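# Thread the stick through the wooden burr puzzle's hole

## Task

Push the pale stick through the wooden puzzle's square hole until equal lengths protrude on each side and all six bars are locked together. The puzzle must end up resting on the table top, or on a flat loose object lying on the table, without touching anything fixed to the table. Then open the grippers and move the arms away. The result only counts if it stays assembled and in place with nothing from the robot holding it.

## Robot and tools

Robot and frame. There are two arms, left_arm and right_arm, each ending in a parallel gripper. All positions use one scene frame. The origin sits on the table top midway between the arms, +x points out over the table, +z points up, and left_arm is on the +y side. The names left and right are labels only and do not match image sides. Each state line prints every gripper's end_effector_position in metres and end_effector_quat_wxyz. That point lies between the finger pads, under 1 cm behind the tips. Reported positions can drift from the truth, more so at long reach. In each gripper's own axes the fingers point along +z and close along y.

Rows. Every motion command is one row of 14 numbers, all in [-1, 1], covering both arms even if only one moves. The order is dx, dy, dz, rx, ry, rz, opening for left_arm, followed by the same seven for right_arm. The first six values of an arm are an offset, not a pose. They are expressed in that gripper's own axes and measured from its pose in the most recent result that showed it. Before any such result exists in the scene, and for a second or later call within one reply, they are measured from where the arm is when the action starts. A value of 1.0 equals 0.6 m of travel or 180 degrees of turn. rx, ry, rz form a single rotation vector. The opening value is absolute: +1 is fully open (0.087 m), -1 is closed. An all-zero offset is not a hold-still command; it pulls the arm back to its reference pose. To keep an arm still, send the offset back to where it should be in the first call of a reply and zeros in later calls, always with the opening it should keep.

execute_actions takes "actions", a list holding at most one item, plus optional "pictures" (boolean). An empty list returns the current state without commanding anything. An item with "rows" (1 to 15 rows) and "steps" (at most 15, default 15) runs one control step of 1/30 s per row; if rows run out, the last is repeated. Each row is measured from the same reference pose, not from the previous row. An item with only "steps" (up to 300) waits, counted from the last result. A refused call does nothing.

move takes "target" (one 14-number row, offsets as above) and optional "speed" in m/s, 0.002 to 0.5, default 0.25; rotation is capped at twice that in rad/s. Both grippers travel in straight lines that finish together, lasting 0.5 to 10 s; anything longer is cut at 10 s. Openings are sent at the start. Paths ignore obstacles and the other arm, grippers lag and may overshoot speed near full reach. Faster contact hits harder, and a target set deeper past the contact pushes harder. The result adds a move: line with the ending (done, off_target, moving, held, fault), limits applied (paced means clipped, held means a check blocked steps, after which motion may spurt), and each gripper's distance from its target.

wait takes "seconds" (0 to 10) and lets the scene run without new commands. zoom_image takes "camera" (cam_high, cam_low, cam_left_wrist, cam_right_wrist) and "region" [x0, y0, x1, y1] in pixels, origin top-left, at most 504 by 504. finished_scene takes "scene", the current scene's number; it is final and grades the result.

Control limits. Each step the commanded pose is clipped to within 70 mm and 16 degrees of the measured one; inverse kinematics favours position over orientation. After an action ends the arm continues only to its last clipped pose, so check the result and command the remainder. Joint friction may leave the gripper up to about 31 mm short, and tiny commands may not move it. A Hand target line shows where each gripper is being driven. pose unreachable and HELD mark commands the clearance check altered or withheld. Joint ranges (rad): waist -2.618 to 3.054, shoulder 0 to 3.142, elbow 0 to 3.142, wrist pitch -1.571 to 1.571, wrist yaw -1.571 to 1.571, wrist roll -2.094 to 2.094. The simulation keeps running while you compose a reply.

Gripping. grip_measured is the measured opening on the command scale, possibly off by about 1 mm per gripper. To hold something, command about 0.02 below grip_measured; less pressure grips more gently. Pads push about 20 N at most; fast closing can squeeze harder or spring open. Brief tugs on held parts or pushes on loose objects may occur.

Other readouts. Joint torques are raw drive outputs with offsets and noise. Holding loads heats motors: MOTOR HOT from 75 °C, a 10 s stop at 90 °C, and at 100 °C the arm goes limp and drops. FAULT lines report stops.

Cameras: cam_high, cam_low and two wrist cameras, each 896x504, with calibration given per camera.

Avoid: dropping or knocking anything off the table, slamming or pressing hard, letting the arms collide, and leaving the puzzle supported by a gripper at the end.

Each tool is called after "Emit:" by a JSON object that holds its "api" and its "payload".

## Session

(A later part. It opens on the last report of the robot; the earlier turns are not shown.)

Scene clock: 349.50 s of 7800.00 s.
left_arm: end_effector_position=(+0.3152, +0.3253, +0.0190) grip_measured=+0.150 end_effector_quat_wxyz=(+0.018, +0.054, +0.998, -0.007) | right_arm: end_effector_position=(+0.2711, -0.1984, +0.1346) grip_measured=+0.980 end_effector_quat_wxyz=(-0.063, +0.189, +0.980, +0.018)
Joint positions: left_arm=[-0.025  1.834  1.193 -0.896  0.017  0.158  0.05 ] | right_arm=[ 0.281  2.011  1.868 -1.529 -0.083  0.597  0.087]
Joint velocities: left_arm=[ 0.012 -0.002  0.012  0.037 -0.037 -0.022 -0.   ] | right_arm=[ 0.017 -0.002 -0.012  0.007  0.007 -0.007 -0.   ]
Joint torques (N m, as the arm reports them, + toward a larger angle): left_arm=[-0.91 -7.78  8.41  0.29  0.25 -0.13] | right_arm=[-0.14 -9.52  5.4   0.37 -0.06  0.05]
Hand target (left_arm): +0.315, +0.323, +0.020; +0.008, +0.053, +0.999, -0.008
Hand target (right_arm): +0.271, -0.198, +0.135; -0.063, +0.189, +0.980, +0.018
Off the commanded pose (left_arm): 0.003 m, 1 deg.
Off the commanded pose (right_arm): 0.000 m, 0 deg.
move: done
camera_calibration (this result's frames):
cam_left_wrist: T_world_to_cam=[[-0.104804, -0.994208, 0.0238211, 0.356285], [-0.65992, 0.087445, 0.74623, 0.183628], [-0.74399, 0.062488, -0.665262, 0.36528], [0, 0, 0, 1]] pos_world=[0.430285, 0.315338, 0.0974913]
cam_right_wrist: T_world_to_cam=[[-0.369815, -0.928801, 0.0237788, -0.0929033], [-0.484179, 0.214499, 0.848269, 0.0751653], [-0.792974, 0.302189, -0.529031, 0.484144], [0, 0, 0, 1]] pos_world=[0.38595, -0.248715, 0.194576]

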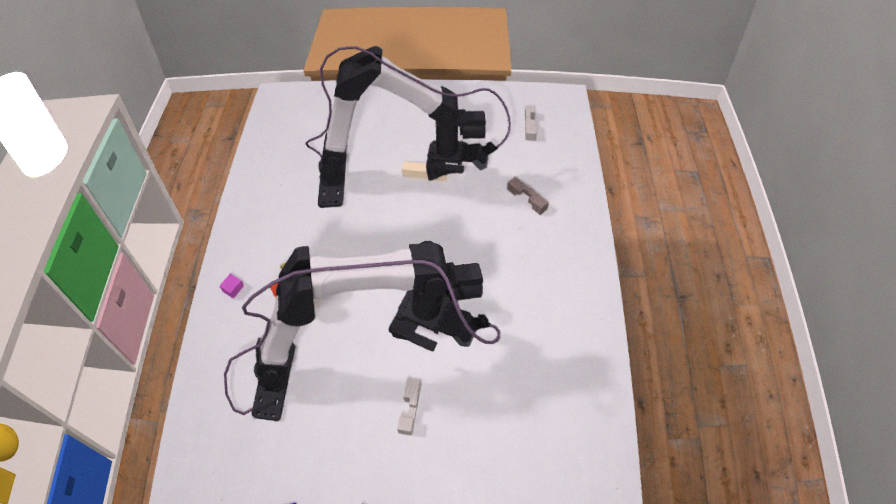

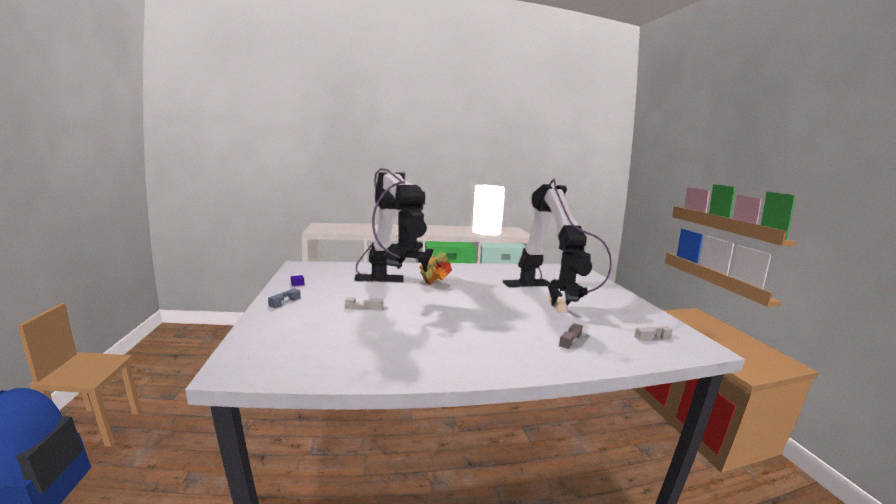

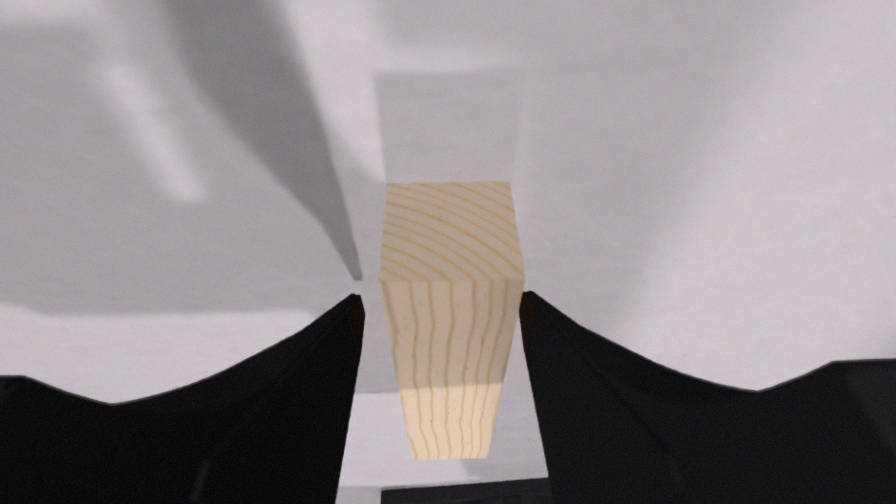

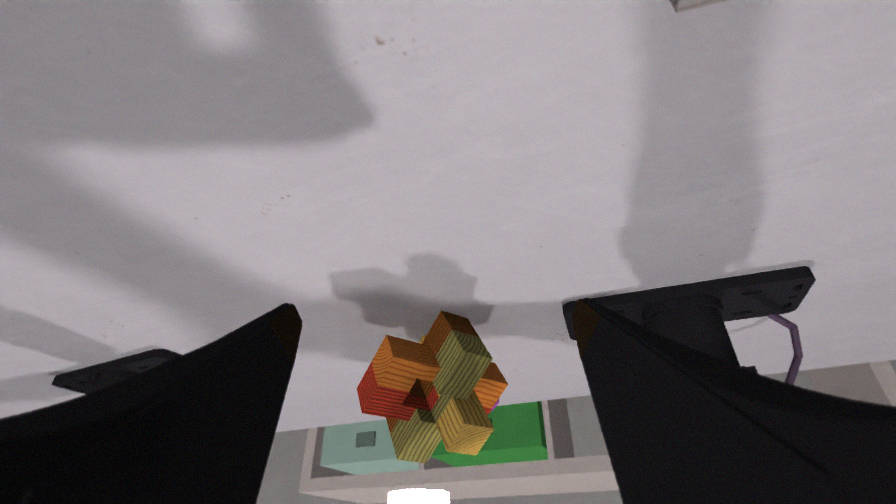

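Emit:
{"api": "move", "payload": {"target": [0,-0.004,0.016,0,0.02,0,0.15, 0,0,0,0,0,0,1], "speed": 0.03}}

Scene clock: 356.57 s of 7800.00 s.
left_arm: end_effector_position=(+0.3134, +0.3251, +0.0117) grip_measured=+0.150 end_effector_quat_wxyz=(-0.006, +0.054, +0.999, -0.006) | right_arm: end_effector_position=(+0.2711, -0.1984, +0.1346) grip_measured=+0.980 end_effector_quat_wxyz=(-0.063, +0.189, +0.980, +0.018)
Joint positions: left_arm=[-0.029  1.883  1.218 -0.919  0.011  0.154  0.05 ] | right_arm=[ 0.281  2.011  1.868 -1.529 -0.083  0.597  0.087]
Joint velocities: left_arm=[ 0.002  0.012 -0.007 -0.022 -0.051  0.007 -0.   ] | right_arm=[ 0.012 -0.007  0.002 -0.051  0.007  0.007 -0.   ]
Joint torques (N m, as the arm reports them, + toward a larger angle): left_arm=[-1.54 -7.58  8.12  0.31  0.15 -0.1 ] | right_arm=[-0.07 -9.62  5.45  0.37 -0.08  0.03]
Hand target (left_arm): +0.315, +0.323, +0.009; -0.014, +0.054, +0.998, -0.005
Hand target (right_arm): +0.271, -0.198, +0.135; -0.063, +0.189, +0.980, +0.018
Off the commanded pose (left_arm): 0.004 m, 1 deg.
Off the commanded pose (right_arm): 0.000 m, 0 deg.
After step 90, 2.87 s passed at rest.
move: done
camera_calibration (this result's frames):
cam_left_wrist: T_world_to_cam=[[-0.103591, -0.994306, 0.0249742, 0.355647], [-0.623963, 0.0845198, 0.77687, 0.177245], [-0.774558, 0.0648936, -0.629165, 0.367513], [0, 0, 0, 1]] pos_world=[0.432096, 0.314792, 0.084648]
cam_right_wrist: T_world_to_cam=[[-0.369815, -0.928801, 0.0237788, -0.0929033], [-0.484179, 0.214499, 0.848269, 0.0751653], [-0.792974, 0.302189, -0.529031, 0.484144], [0, 0, 0, 1]] pos_world=[0.38595, -0.248715, 0.194576]

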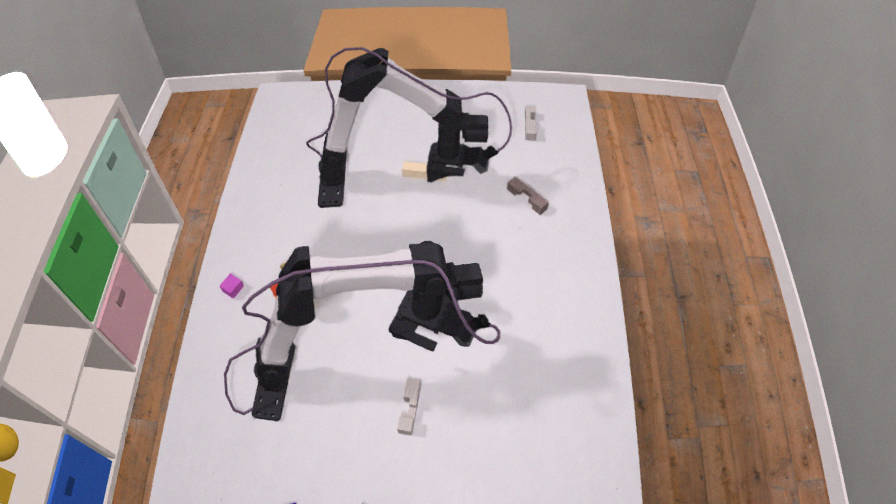

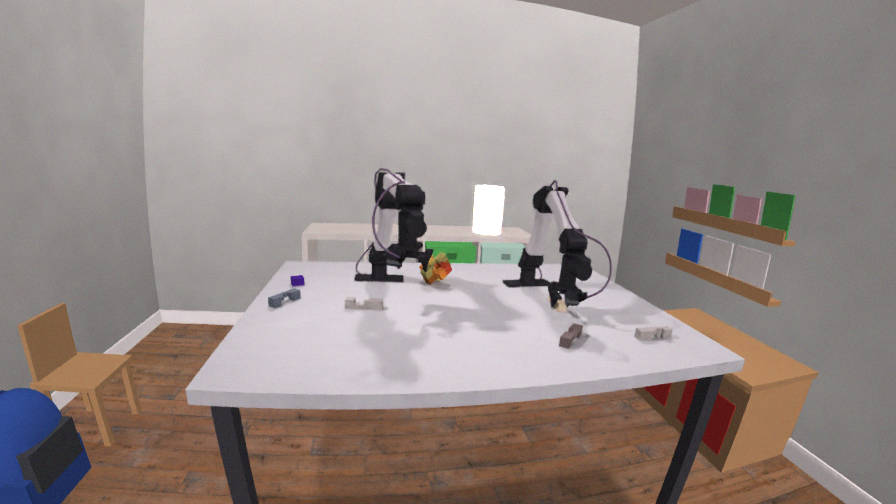

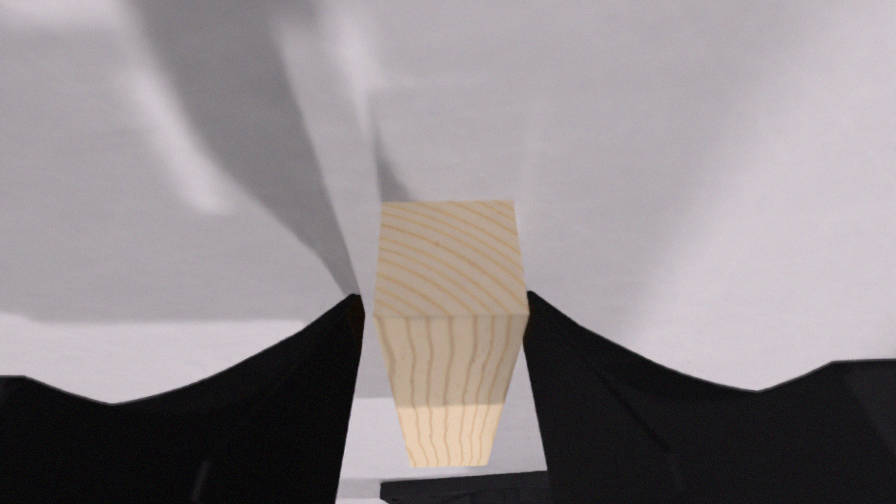

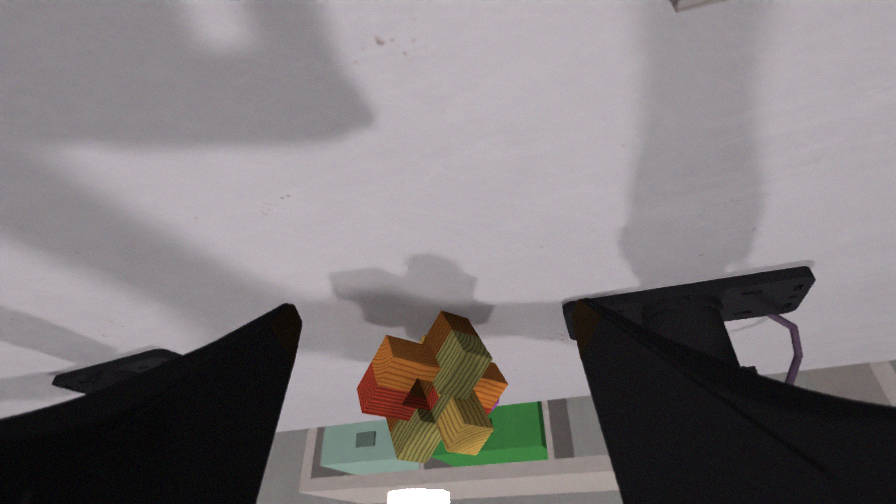

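Emit:
{"api": "execute_actions", "payload": {"actions": [{"rows": [[0,0,0,0,0,0,0.08,0,0,0,0,0,0,1],[0,0,0,0,0,0,0.02,0,0,0,0,0,0,1],[0,0,0,0,0,0,-0.04,0,0,0,0,0,0,1],[0,0,0,0,0,0,-0.09,0,0,0,0,0,0,1],[0,0,0,0,0,0,-0.13,0,0,0,0,0,0,1],[0,0,0,0,0,0,-0.17,0,0,0,0,0,0,1],[0,0,0,0,0,0,-0.20,0,0,0,0,0,0,1],[0,0,0,0,0,0,-0.23,0,0,0,0,0,0,1],[0,0,0,0,0,0,-0.25,0,0,0,0,0,0,1],[0,0,0,0,0,0,-0.27,0,0,0,0,0,0,1],[0,0,0,0,0,0,-0.29,0,0,0,0,0,0,1],[0,0,0,0,0,0,-0.31,0,0,0,0,0,0,1],[0,0,0,0,0,0,-0.33,0,0,0,0,0,0,1],[0,0,0,0,0,0,-0.34,0,0,0,0,0,0,1],[0,0,0,0,0,0,-0.35,0,0,0,0,0,0,1]], "steps": 15}], "pictures": false}}

Emit:
{"api": "move", "payload": {"target": [0,0,-0.2,0,0,0,-0.35, 0,0,0,0,0,0,1], "speed": 0.1}}

Scene clock: 364.63 s of 7800.00 s.
left_arm: end_effector_position=(+0.3134, +0.3255, +0.0118) grip_measured=-0.282 end_effector_quat_wxyz=(-0.006, +0.054, +0.999, -0.005) | right_arm: end_effector_position=(+0.2711, -0.1984, +0.1346) grip_measured=+0.980 end_effector_quat_wxyz=(-0.063, +0.189, +0.980, +0.018)
Joint positions: left_arm=[-0.029  1.883  1.218 -0.919  0.009  0.154  0.031] | right_arm=[ 0.281  2.011  1.868 -1.529 -0.083  0.597  0.087]
Joint velocities: left_arm=[-0.002 -0.012 -0.002  0.022  0.007 -0.007  0.001] | right_arm=[ 0.002 -0.012 -0.007 -0.022  0.037  0.022 -0.001]
Joint torques (N m, as the arm reports them, + toward a larger angle): left_arm=[-0.61 -9.19  6.84  0.43  0.23  0.06] | right_arm=[ 0.   -9.56  5.49  0.4  -0.05  0.02]
Hand target (left_arm): +0.313, +0.325, +0.012; -0.006, +0.054, +0.999, -0.006
Hand target (right_arm): +0.271, -0.198, +0.135; -0.063, +0.189, +0.980, +0.018
Off the commanded pose (left_arm): 0.000 m, 0 deg.
Off the commanded pose (right_arm): 0.000 m, 0 deg.
Steps of this call (steps 1 to 90: nothing new was sent; then 4.57 s passed at rest; steps 91 to 105: all 15 steps of this action). Readings (end_effector_position):
91: left_arm (+0.3134, +0.3253, +0.0117) | right_arm (+0.2711, -0.1984, +0.1346)
92: left_arm (+0.3134, +0.3255, +0.0118) | right_arm (+0.2711, -0.1984, +0.1346)
94: left_arm (+0.3134, +0.3255, +0.0118) | right_arm (+0.2711, -0.1984, +0.1346)
98: left_arm (+0.3134, +0.3255, +0.0118) | right_arm (+0.2711, -0.1984, +0.1346)
105: the state above

Scene clock: 366.67 s of 7800.00 s.
left_arm: end_effector_position=(+0.3175, +0.3257, +0.1215) grip_measured=-0.282 end_effector_quat_wxyz=(-0.010, +0.054, +0.998, -0.005) | right_arm: end_effector_position=(+0.2711, -0.1984, +0.1346) grip_measured=+0.980 end_effector_quat_wxyz=(-0.063, +0.189, +0.980, +0.018)
Joint positions: left_arm=[-0.029  1.819  1.582 -1.355  0.009  0.154  0.031] | right_arm=[ 0.281  2.011  1.868 -1.529 -0.083  0.597  0.087]
Joint velocities: left_arm=[ 0.002  0.002 -0.012 -0.022  0.081  0.022  0.   ] | right_arm=[-0.012 -0.002 -0.007 -0.037  0.022 -0.095 -0.   ]
Joint torques (N m, as the arm reports them, + toward a larger angle): left_arm=[ -0.42 -10.13   8.95   0.21   0.22   0.  ] | right_arm=[ 0.12 -9.63  5.34  0.37 -0.1   0.05]
Hand target (left_arm): +0.315, +0.325, +0.131; -0.006, +0.054, +0.999, -0.005
Hand target (right_arm): +0.271, -0.198, +0.135; -0.063, +0.189, +0.980, +0.018
Off the commanded pose (left_arm): 0.011 m, 0 deg.
Off the commanded pose (right_arm): 0.000 m, 0 deg.
move: off_target (left_arm)
camera_calibration (this result's frames):
cam_left_wrist: T_world_to_cam=[[-0.103052, -0.994396, 0.0235825, 0.353993], [-0.617355, 0.0825316, 0.782344, 0.0923545], [-0.779906, 0.0660631, -0.6224, 0.44016], [0, 0, 0, 1]] pos_world=[0.436778, 0.315309, 0.193354]
cam_right_wrist: T_world_to_cam=[[-0.369815, -0.928801, 0.0237788, -0.0929033], [-0.484179, 0.214499, 0.848269, 0.0751653], [-0.792974, 0.302189, -0.529031, 0.484144], [0, 0, 0, 1]] pos_world=[0.38595, -0.248715, 0.194576]

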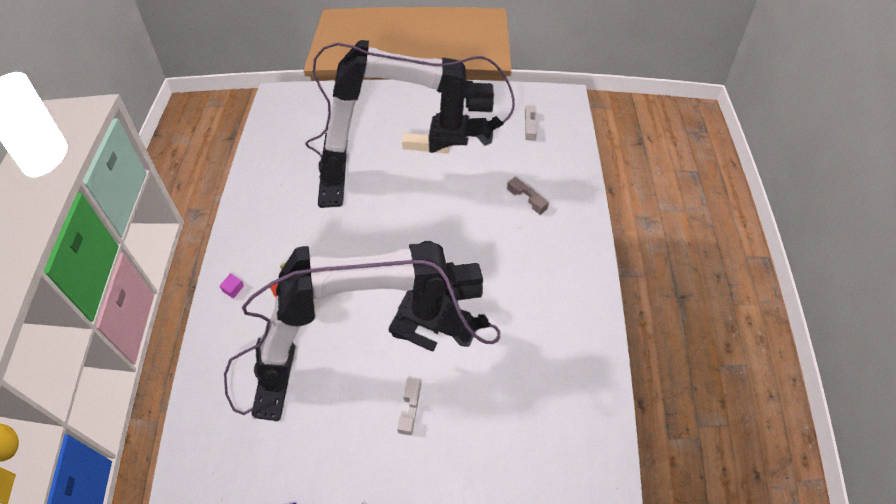

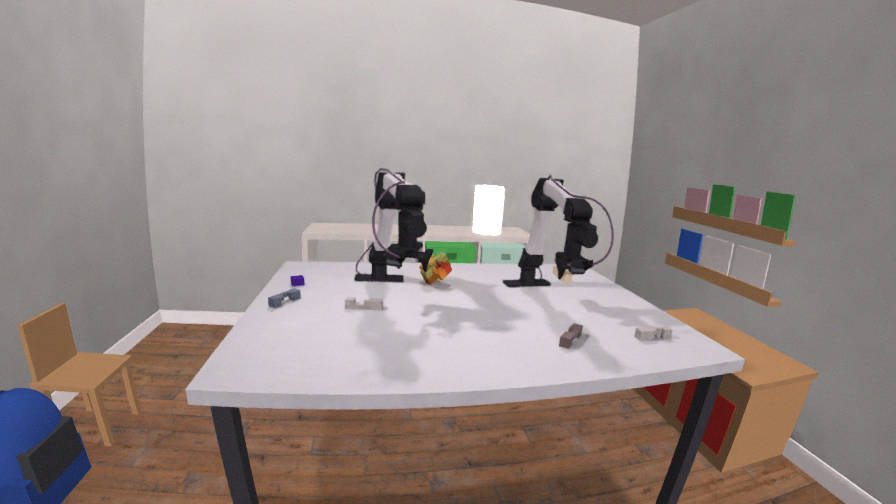

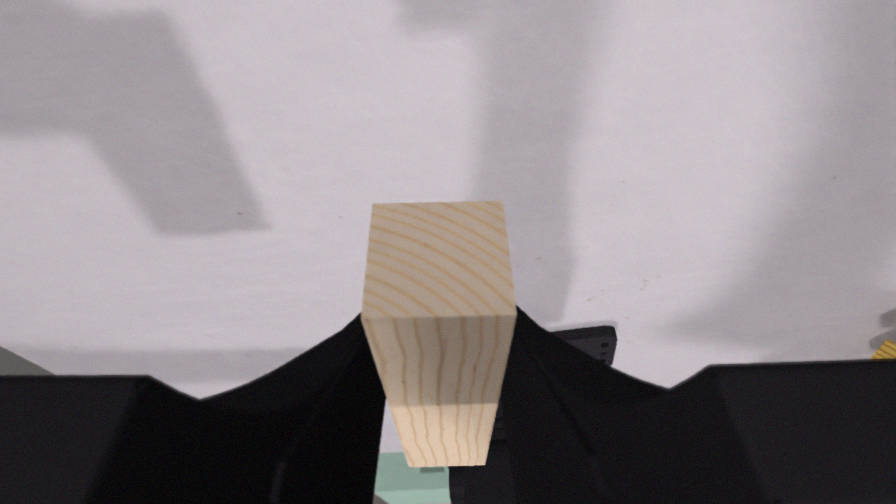

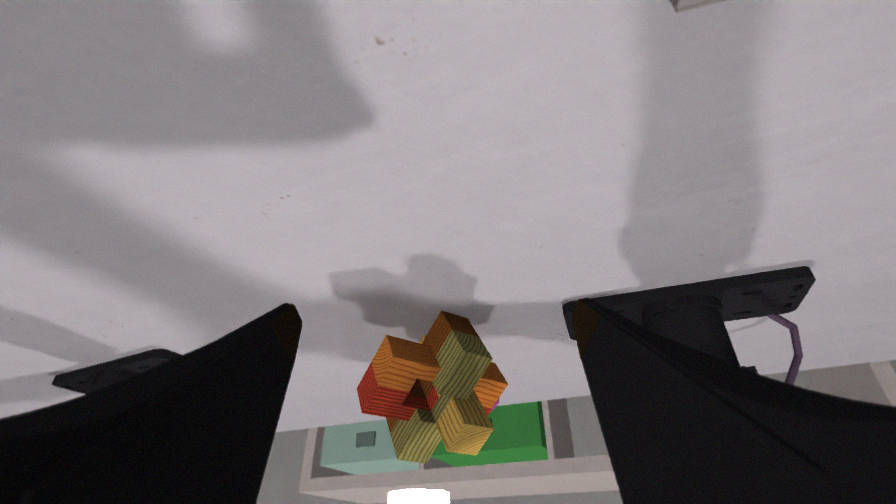

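Emit:
{"api": "move", "payload": {"target": [0.5332,-0.5225,-0.1013,0.1932,-0.2686,0.3788,-0.35, 0,0,0,0,0,0,1], "speed": 0.2}}

Scene clock: 388.20 s of 7800.00 s.
left_arm: end_effector_position=(-0.0347, +0.0585, +0.1983) grip_measured=-0.282 end_effector_quat_wxyz=(+0.339, +0.564, +0.683, -0.316) | right_arm: end_effector_position=(+0.2711, -0.1984, +0.1346) grip_measured=+0.980 end_effector_quat_wxyz=(-0.063, +0.189, +0.980, +0.018)
Joint positions: left_arm=[-2.174  0.873  0.896 -0.744 -0.525 -0.475  0.031] | right_arm=[ 0.281  2.011  1.868 -1.529 -0.083  0.597  0.087]
Joint velocities: left_arm=[-0.007  0.012  0.002 -0.037 -0.037 -0.022 -0.001] | right_arm=[ 0.007  0.002  0.012 -0.051  0.007 -0.007 -0.   ]
Joint torques (N m, as the arm reports them, + toward a larger angle): left_arm=[-0.66 -0.07  7.04  2.24 -0.12  0.07] | right_arm=[-0.16 -9.65  5.44  0.38 -0.09  0.09]
Hand target (left_arm): -0.036, +0.054, +0.196; +0.346, +0.565, +0.680, -0.316
Hand target (right_arm): +0.271, -0.198, +0.135; -0.063, +0.189, +0.980, +0.018
Off the commanded pose (left_arm): 0.011 m, 3 deg.
Off the commanded pose (right_arm): 0.000 m, 0 deg.
After step 90, 14.00 s passed at rest.
move: off_target (left_arm)
camera_calibration (this result's frames):
cam_left_wrist: T_world_to_cam=[[-0.985978, -0.155974, 0.0593228, -0.0365876], [-0.160617, 0.983451, -0.0838254, -0.0281773], [-0.0452665, -0.0921782, -0.994713, 0.339514], [0, 0, 0, 1]] pos_world=[-0.0252317, 0.0533001, 0.337528]
cam_right_wrist: T_world_to_cam=[[-0.369815, -0.928801, 0.0237788, -0.0929033], [-0.484179, 0.214499, 0.848269, 0.0751653], [-0.792974, 0.302189, -0.529031, 0.484144], [0, 0, 0, 1]] pos_world=[0.38595, -0.248715, 0.194576]

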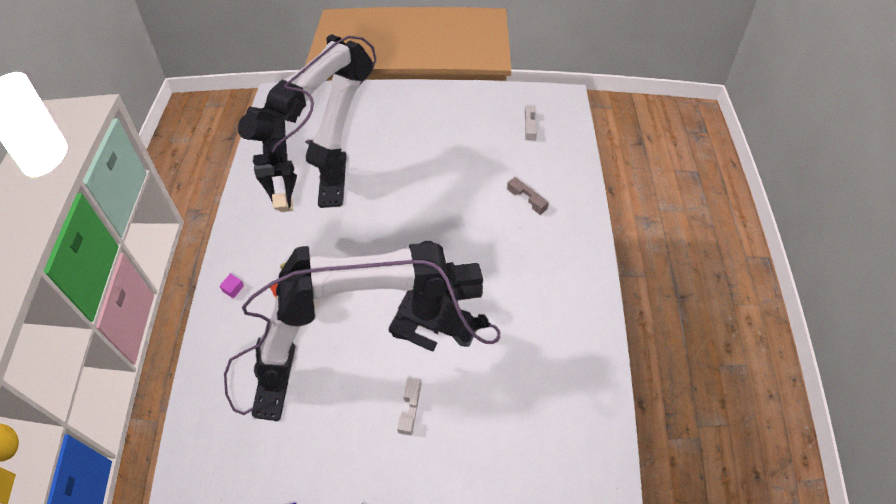

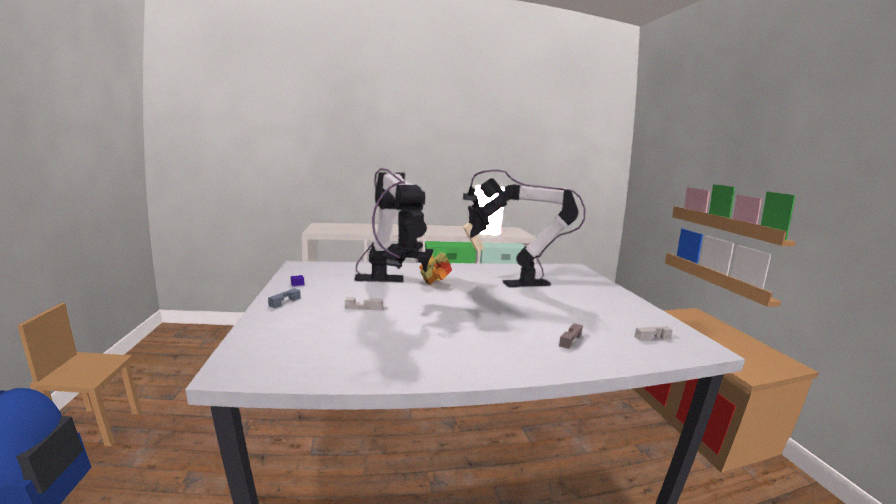

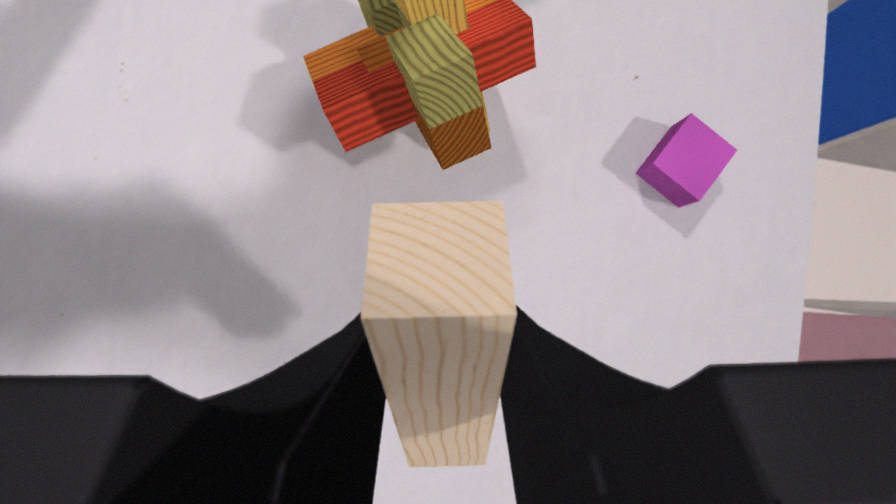

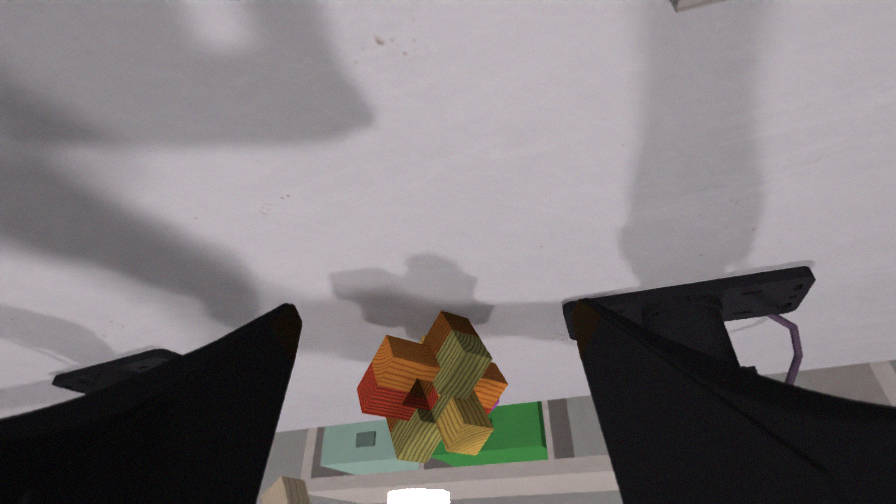

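Emit:
{"api": "zoom_image", "payload": {"camera": "cam_left_wrist", "region": [290, 0, 550, 180]}}

Region (290, 0, 550, 180) of cam_left_wrist's 896x504 image, scaled by 1.938, with more detail than that image has; it fills the top 349 rows of this view, and the rest is white.

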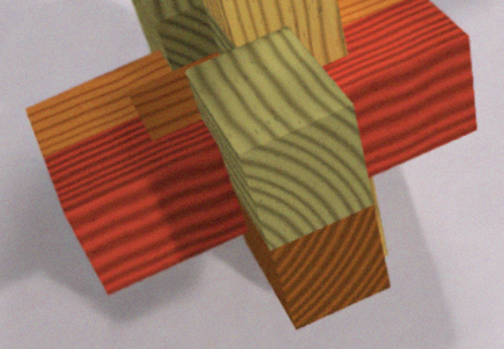

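Emit:
{"api": "move", "payload": {"target": [-0.1902,0.0555,0.103,-0.1258,-0.006,-0.068,-0.35, 0,0,0,0,0,0,1], "speed": 0.12}}

Scene clock: 438.27 s of 7800.00 s.
left_arm: end_effector_position=(+0.0150, -0.0478, +0.2496) grip_measured=-0.282 end_effector_quat_wxyz=(+0.409, +0.419, +0.781, -0.218) | right_arm: end_effector_position=(+0.2711, -0.1984, +0.1346) grip_measured=+0.980 end_effector_quat_wxyz=(-0.063, +0.189, +0.980, +0.018)
Joint positions: left_arm=[-1.948  1.395  1.416 -0.855 -0.694 -0.611  0.031] | right_arm=[ 0.281  2.011  1.868 -1.529 -0.083  0.597  0.087]
Joint velocities: left_arm=[-0.007 -0.002 -0.012  0.007  0.037 -0.11  -0.   ] | right_arm=[ 0.007  0.017 -0.012 -0.022 -0.022 -0.037 -0.001]
Joint torques (N m, as the arm reports them, + toward a larger angle): left_arm=[ 0.49 -4.8  10.22  1.6  -0.25 -0.02] | right_arm=[-0.06 -9.62  5.3   0.4   0.    0.06]
Hand target (left_arm): +0.019, -0.050, +0.255; +0.416, +0.408, +0.784, -0.217
Hand target (right_arm): +0.271, -0.198, +0.135; -0.063, +0.189, +0.980, +0.018
Off the commanded pose (left_arm): 0.008 m, 1 deg.
Off the commanded pose (right_arm): 0.000 m, 0 deg.
After step 90, 44.73 s passed at rest.
move: done
camera_calibration (this result's frames):
cam_left_wrist: T_world_to_cam=[[-0.836669, -0.547663, 0.00716735, -0.0151676], [-0.546155, 0.833238, -0.0861889, 0.0878392], [0.0412303, -0.076026, -0.996253, 0.382838], [0, 0, 0, 1]] pos_world=[0.019499, -0.052392, 0.389083]
cam_right_wrist: T_world_to_cam=[[-0.369815, -0.928801, 0.0237788, -0.0929033], [-0.484179, 0.214499, 0.848269, 0.0751653], [-0.792974, 0.302189, -0.529031, 0.484144], [0, 0, 0, 1]] pos_world=[0.38595, -0.248715, 0.194576]

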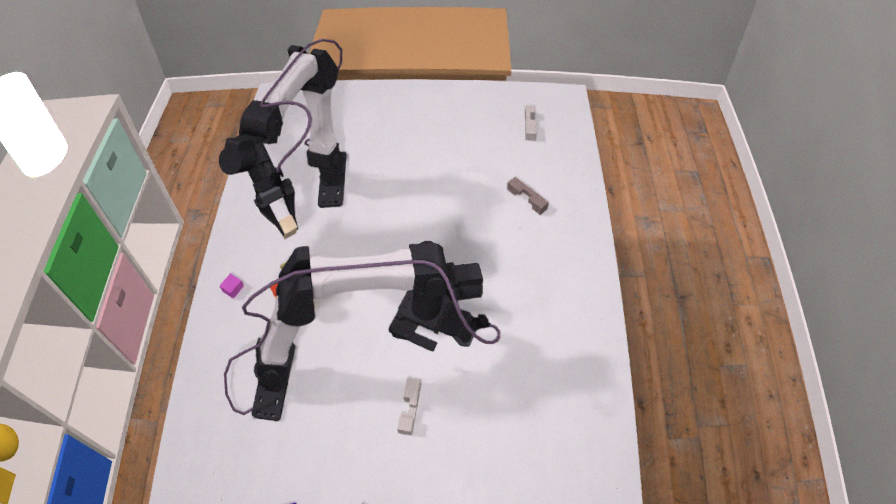

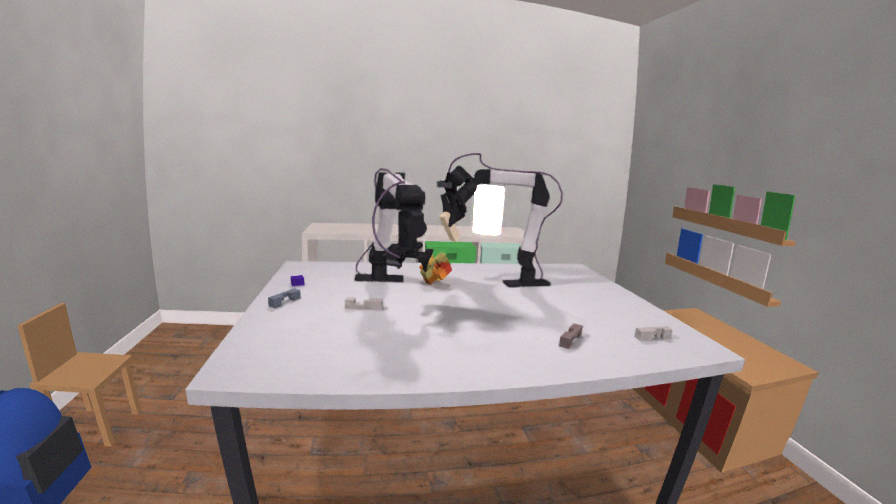

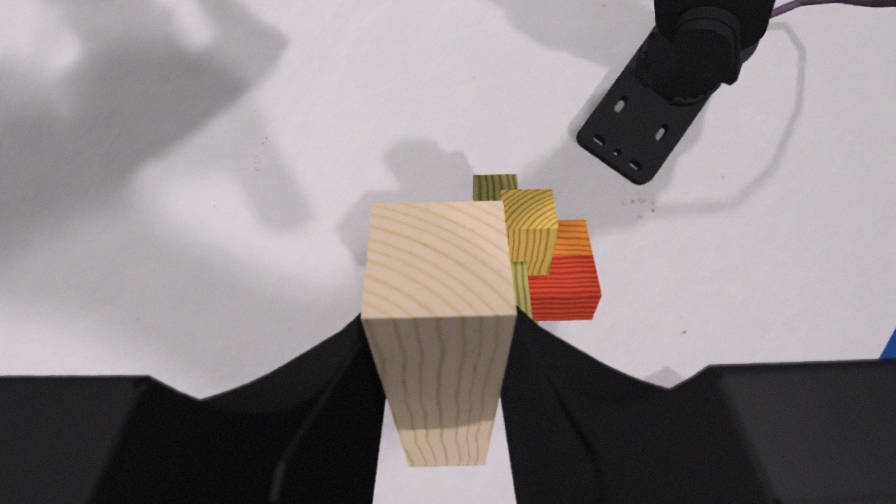

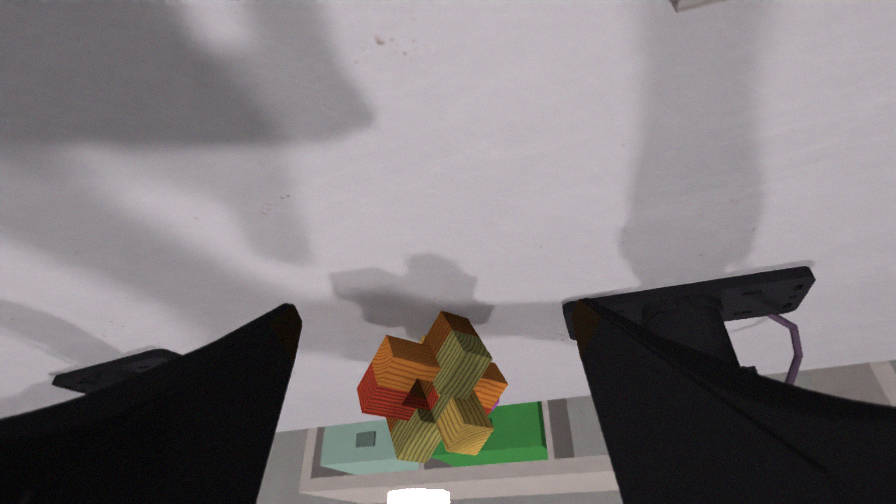

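Emit:
{"api": "zoom_image", "payload": {"camera": "cam_left_wrist", "region": [460, 160, 620, 330]}}

Region (460, 160, 620, 330) of cam_left_wrist's 896x504 image, scaled by 2.965, with more detail than that image has; it fills the left 474 columns of this view, and the rest is white.

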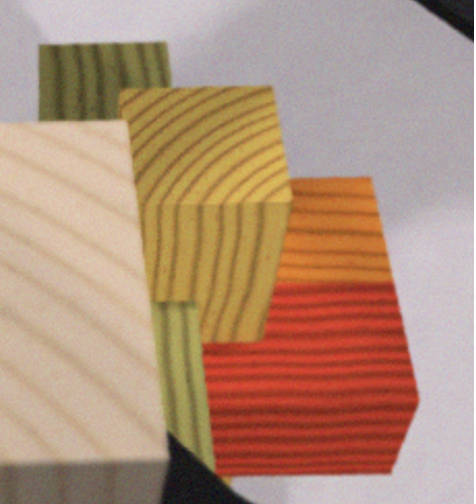

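Emit:
{"api": "move", "payload": {"target": [-0.041,-0.0242,0.2087,-0.0059,-0.0024,-0.0048,-0.35, 0,0,0,0,0,0,1], "speed": 0.08}}

Scene clock: 482.33 s of 7800.00 s.
left_arm: end_effector_position=(+0.0675, -0.1415, +0.1890) grip_measured=-0.282 end_effector_quat_wxyz=(+0.410, +0.416, +0.787, -0.198) | right_arm: end_effector_position=(+0.2711, -0.1984, +0.1346) grip_measured=+0.980 end_effector_quat_wxyz=(-0.063, +0.189, +0.980, +0.018)
Joint positions: left_arm=[-1.734  1.688  1.453 -0.532 -0.565 -0.44   0.031] | right_arm=[ 0.281  2.011  1.868 -1.529 -0.083  0.597  0.087]
Joint velocities: left_arm=[ 0.007  0.012 -0.017  0.037 -0.037  0.007  0.001] | right_arm=[-0.022 -0.002 -0.012 -0.037  0.037 -0.066  0.   ]
Joint torques (N m, as the arm reports them, + toward a larger angle): left_arm=[ 0.44 -8.38 10.56  2.2   0.06  0.15] | right_arm=[ 0.02 -9.61  5.4   0.38 -0.02  0.03]
Hand target (left_arm): +0.069, -0.152, +0.200; +0.417, +0.409, +0.783, -0.216
Hand target (right_arm): +0.271, -0.198, +0.135; -0.063, +0.189, +0.980, +0.018
Off the commanded pose (left_arm): 0.015 m, 2 deg.
Off the commanded pose (right_arm): 0.000 m, 0 deg.
After step 90, 38.93 s passed at rest.
move: off_target (left_arm)
camera_calibration (this result's frames):
cam_left_wrist: T_world_to_cam=[[-0.821633, -0.569674, -0.0197879, -0.0211915], [-0.567505, 0.820774, -0.0653367, 0.185026], [0.053462, -0.0424531, -0.997667, 0.317365], [0, 0, 0, 1]] pos_world=[0.0706244, -0.150463, 0.328294]
cam_right_wrist: T_world_to_cam=[[-0.369815, -0.928801, 0.0237788, -0.0929033], [-0.484179, 0.214499, 0.848269, 0.0751653], [-0.792974, 0.302189, -0.529031, 0.484144], [0, 0, 0, 1]] pos_world=[0.38595, -0.248715, 0.194576]

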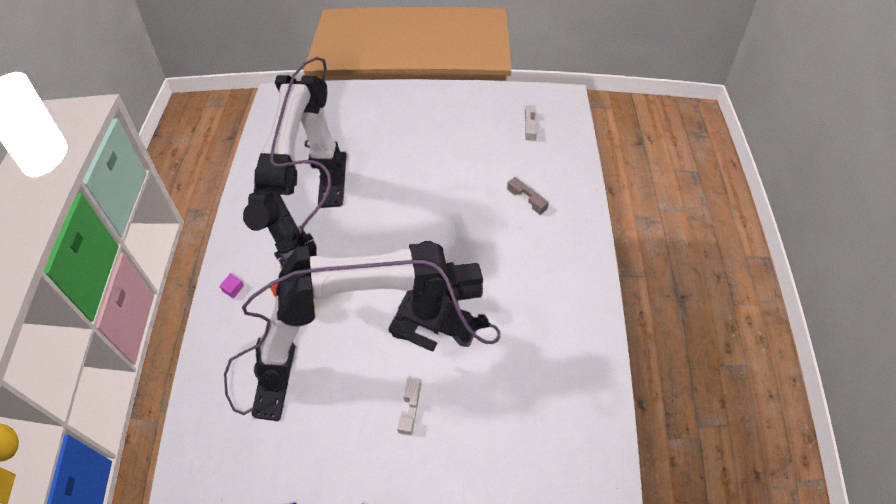

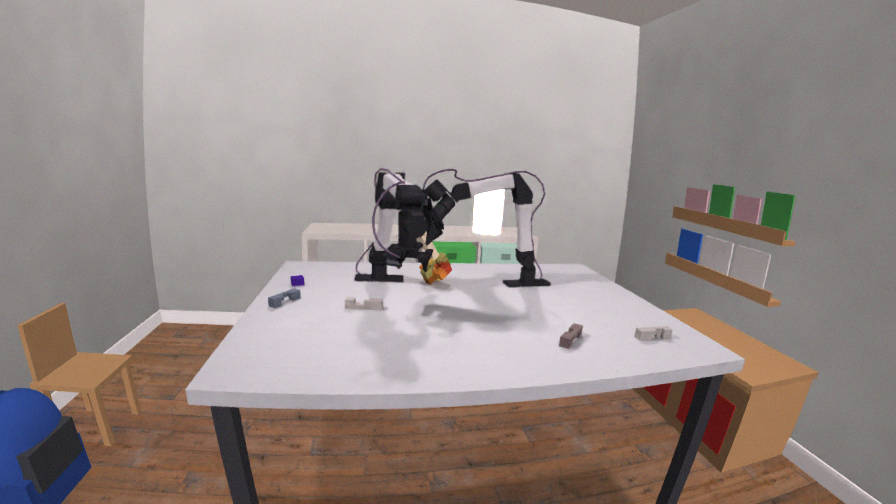

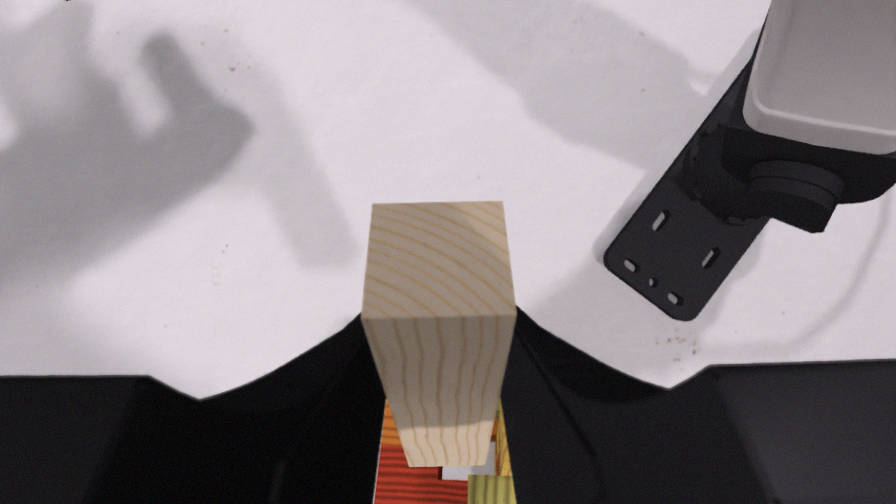

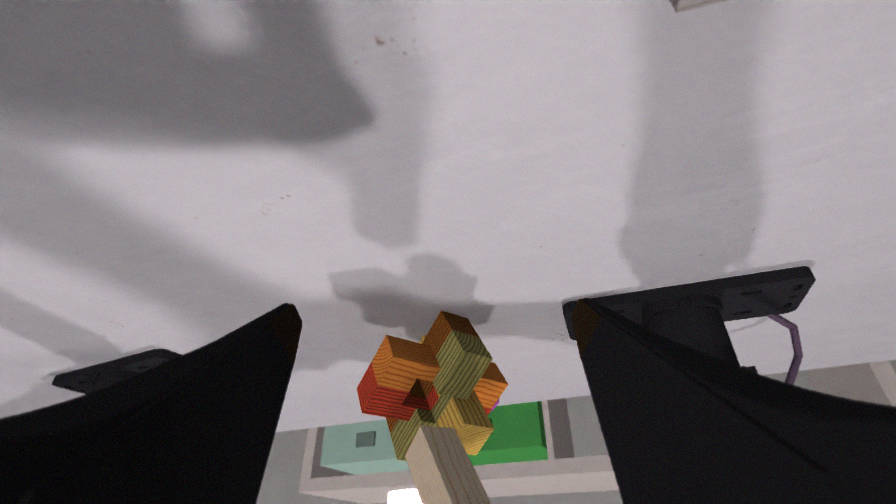

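Emit:
{"api": "zoom_image", "payload": {"camera": "cam_left_wrist", "region": [365, 384, 525, 504]}}

Emit:
{"api": "zoom_image", "payload": {"camera": "cam_right_wrist", "region": [340, 300, 544, 504]}}

Region (365, 384, 525, 504) of cam_left_wrist's 896x504 image, scaled by 3.150, with more detail than that image has; it fills the top 378 rows of this view, and the rest is white.

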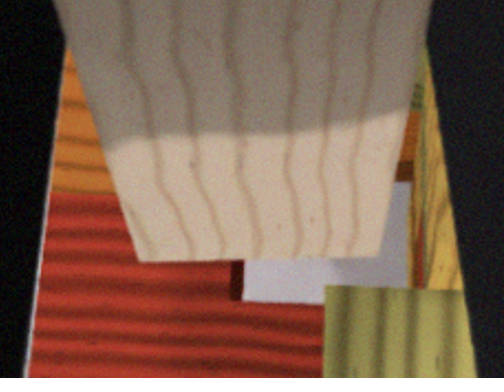

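Region (340, 300, 544, 504) of cam_right_wrist's 896x504 image, scaled by 2.471, with more detail than that image has.

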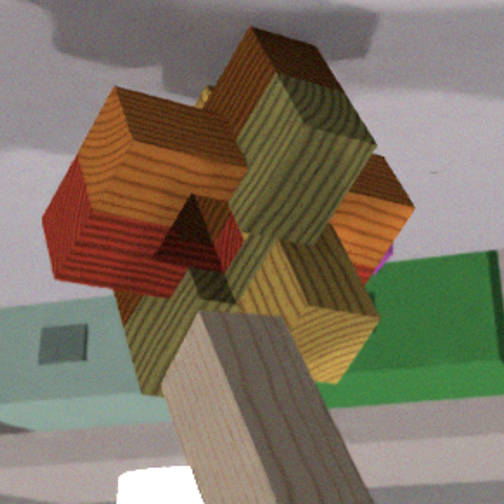

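Emit:
{"api": "move", "payload": {"target": [0.036,-0.015,0.010,-0.004,0,0.006,-0.35, 0,0,0,0,0,0,1], "speed": 0.02}}

Scene clock: 515.23 s of 7800.00 s.
left_arm: end_effector_position=(+0.0580, -0.1365, +0.1743) grip_measured=-0.282 end_effector_quat_wxyz=(+0.409, +0.425, +0.785, -0.189) | right_arm: end_effector_position=(+0.2711, -0.1984, +0.1346) grip_measured=+0.980 end_effector_quat_wxyz=(-0.063, +0.189, +0.980, +0.018)
Joint positions: left_arm=[-1.763  1.688  1.405 -0.511 -0.586 -0.449  0.031] | right_arm=[ 0.281  2.011  1.868 -1.529 -0.083  0.597  0.087]
Joint velocities: left_arm=[ 0.007 -0.002  0.007  0.081 -0.095 -0.066  0.   ] | right_arm=[ 0.002 -0.012  0.012  0.007  0.007 -0.022  0.001]
Joint torques (N m, as the arm reports them, + toward a larger angle): left_arm=[-1.07 -8.26  7.15  2.15 -0.15 -0.09] | right_arm=[ 0.09 -9.71  5.41  0.36 -0.02  0.08]
Hand target (left_arm): +0.056, -0.140, +0.168; +0.414, +0.421, +0.785, -0.189
Hand target (right_arm): +0.271, -0.198, +0.135; -0.063, +0.189, +0.980, +0.018
Off the commanded pose (left_arm): 0.008 m, 1 deg.
Off the commanded pose (right_arm): 0.000 m, 0 deg.
After step 90, 28.47 s passed at rest.
move: done
camera_calibration (this result's frames):
cam_left_wrist: T_world_to_cam=[[-0.826409, -0.561562, -0.0411812, -0.0213454], [-0.559344, 0.827142, -0.0545015, 0.173144], [0.0646687, -0.0220061, -0.997664, 0.305585], [0, 0, 0, 1]] pos_world=[0.0594451, -0.148477, 0.313429]
cam_right_wrist: T_world_to_cam=[[-0.369815, -0.928801, 0.0237788, -0.0929033], [-0.484179, 0.214499, 0.848269, 0.0751653], [-0.792974, 0.302189, -0.529031, 0.484144], [0, 0, 0, 1]] pos_world=[0.38595, -0.248715, 0.194576]

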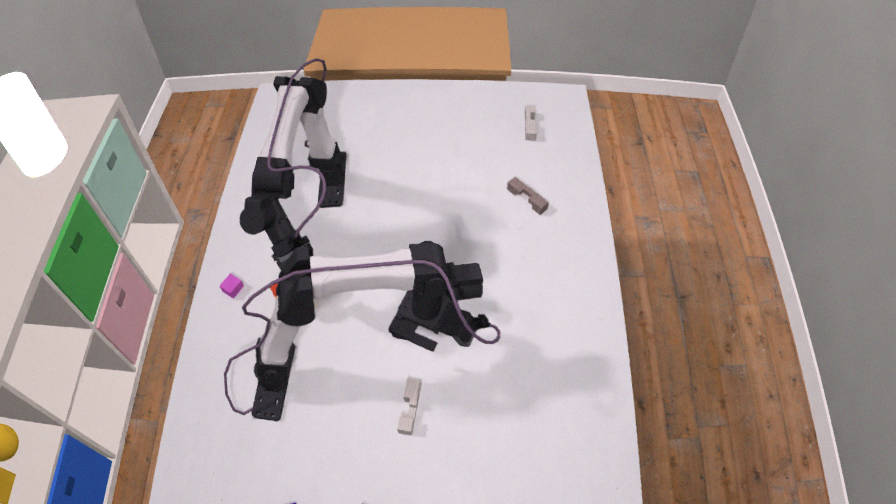

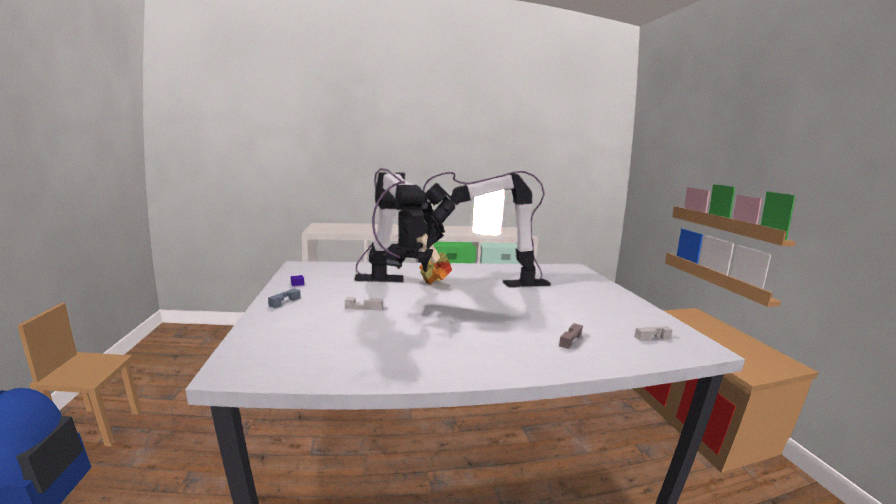

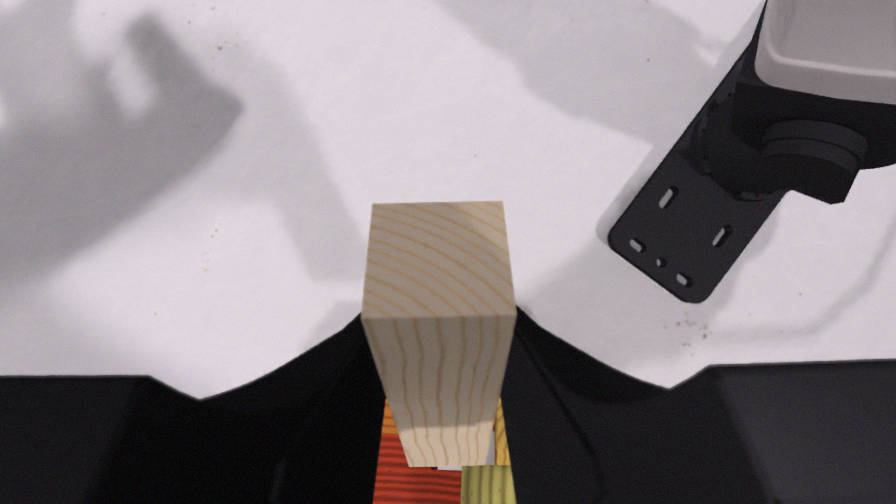

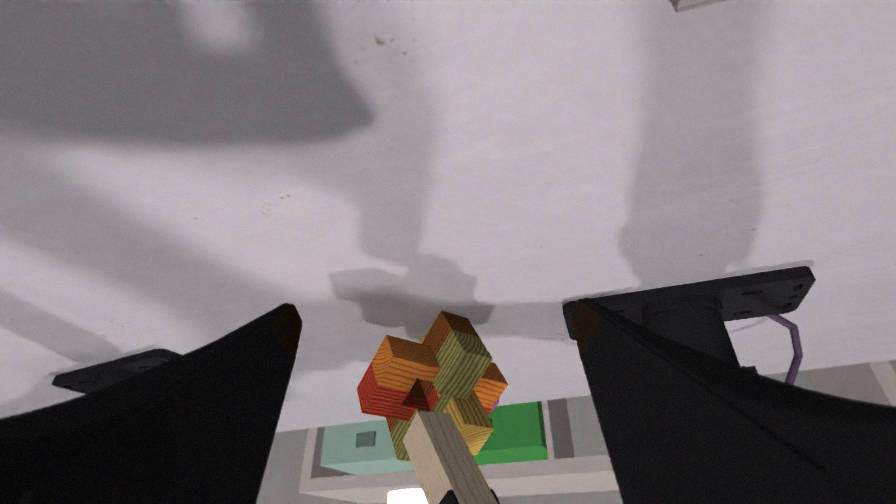

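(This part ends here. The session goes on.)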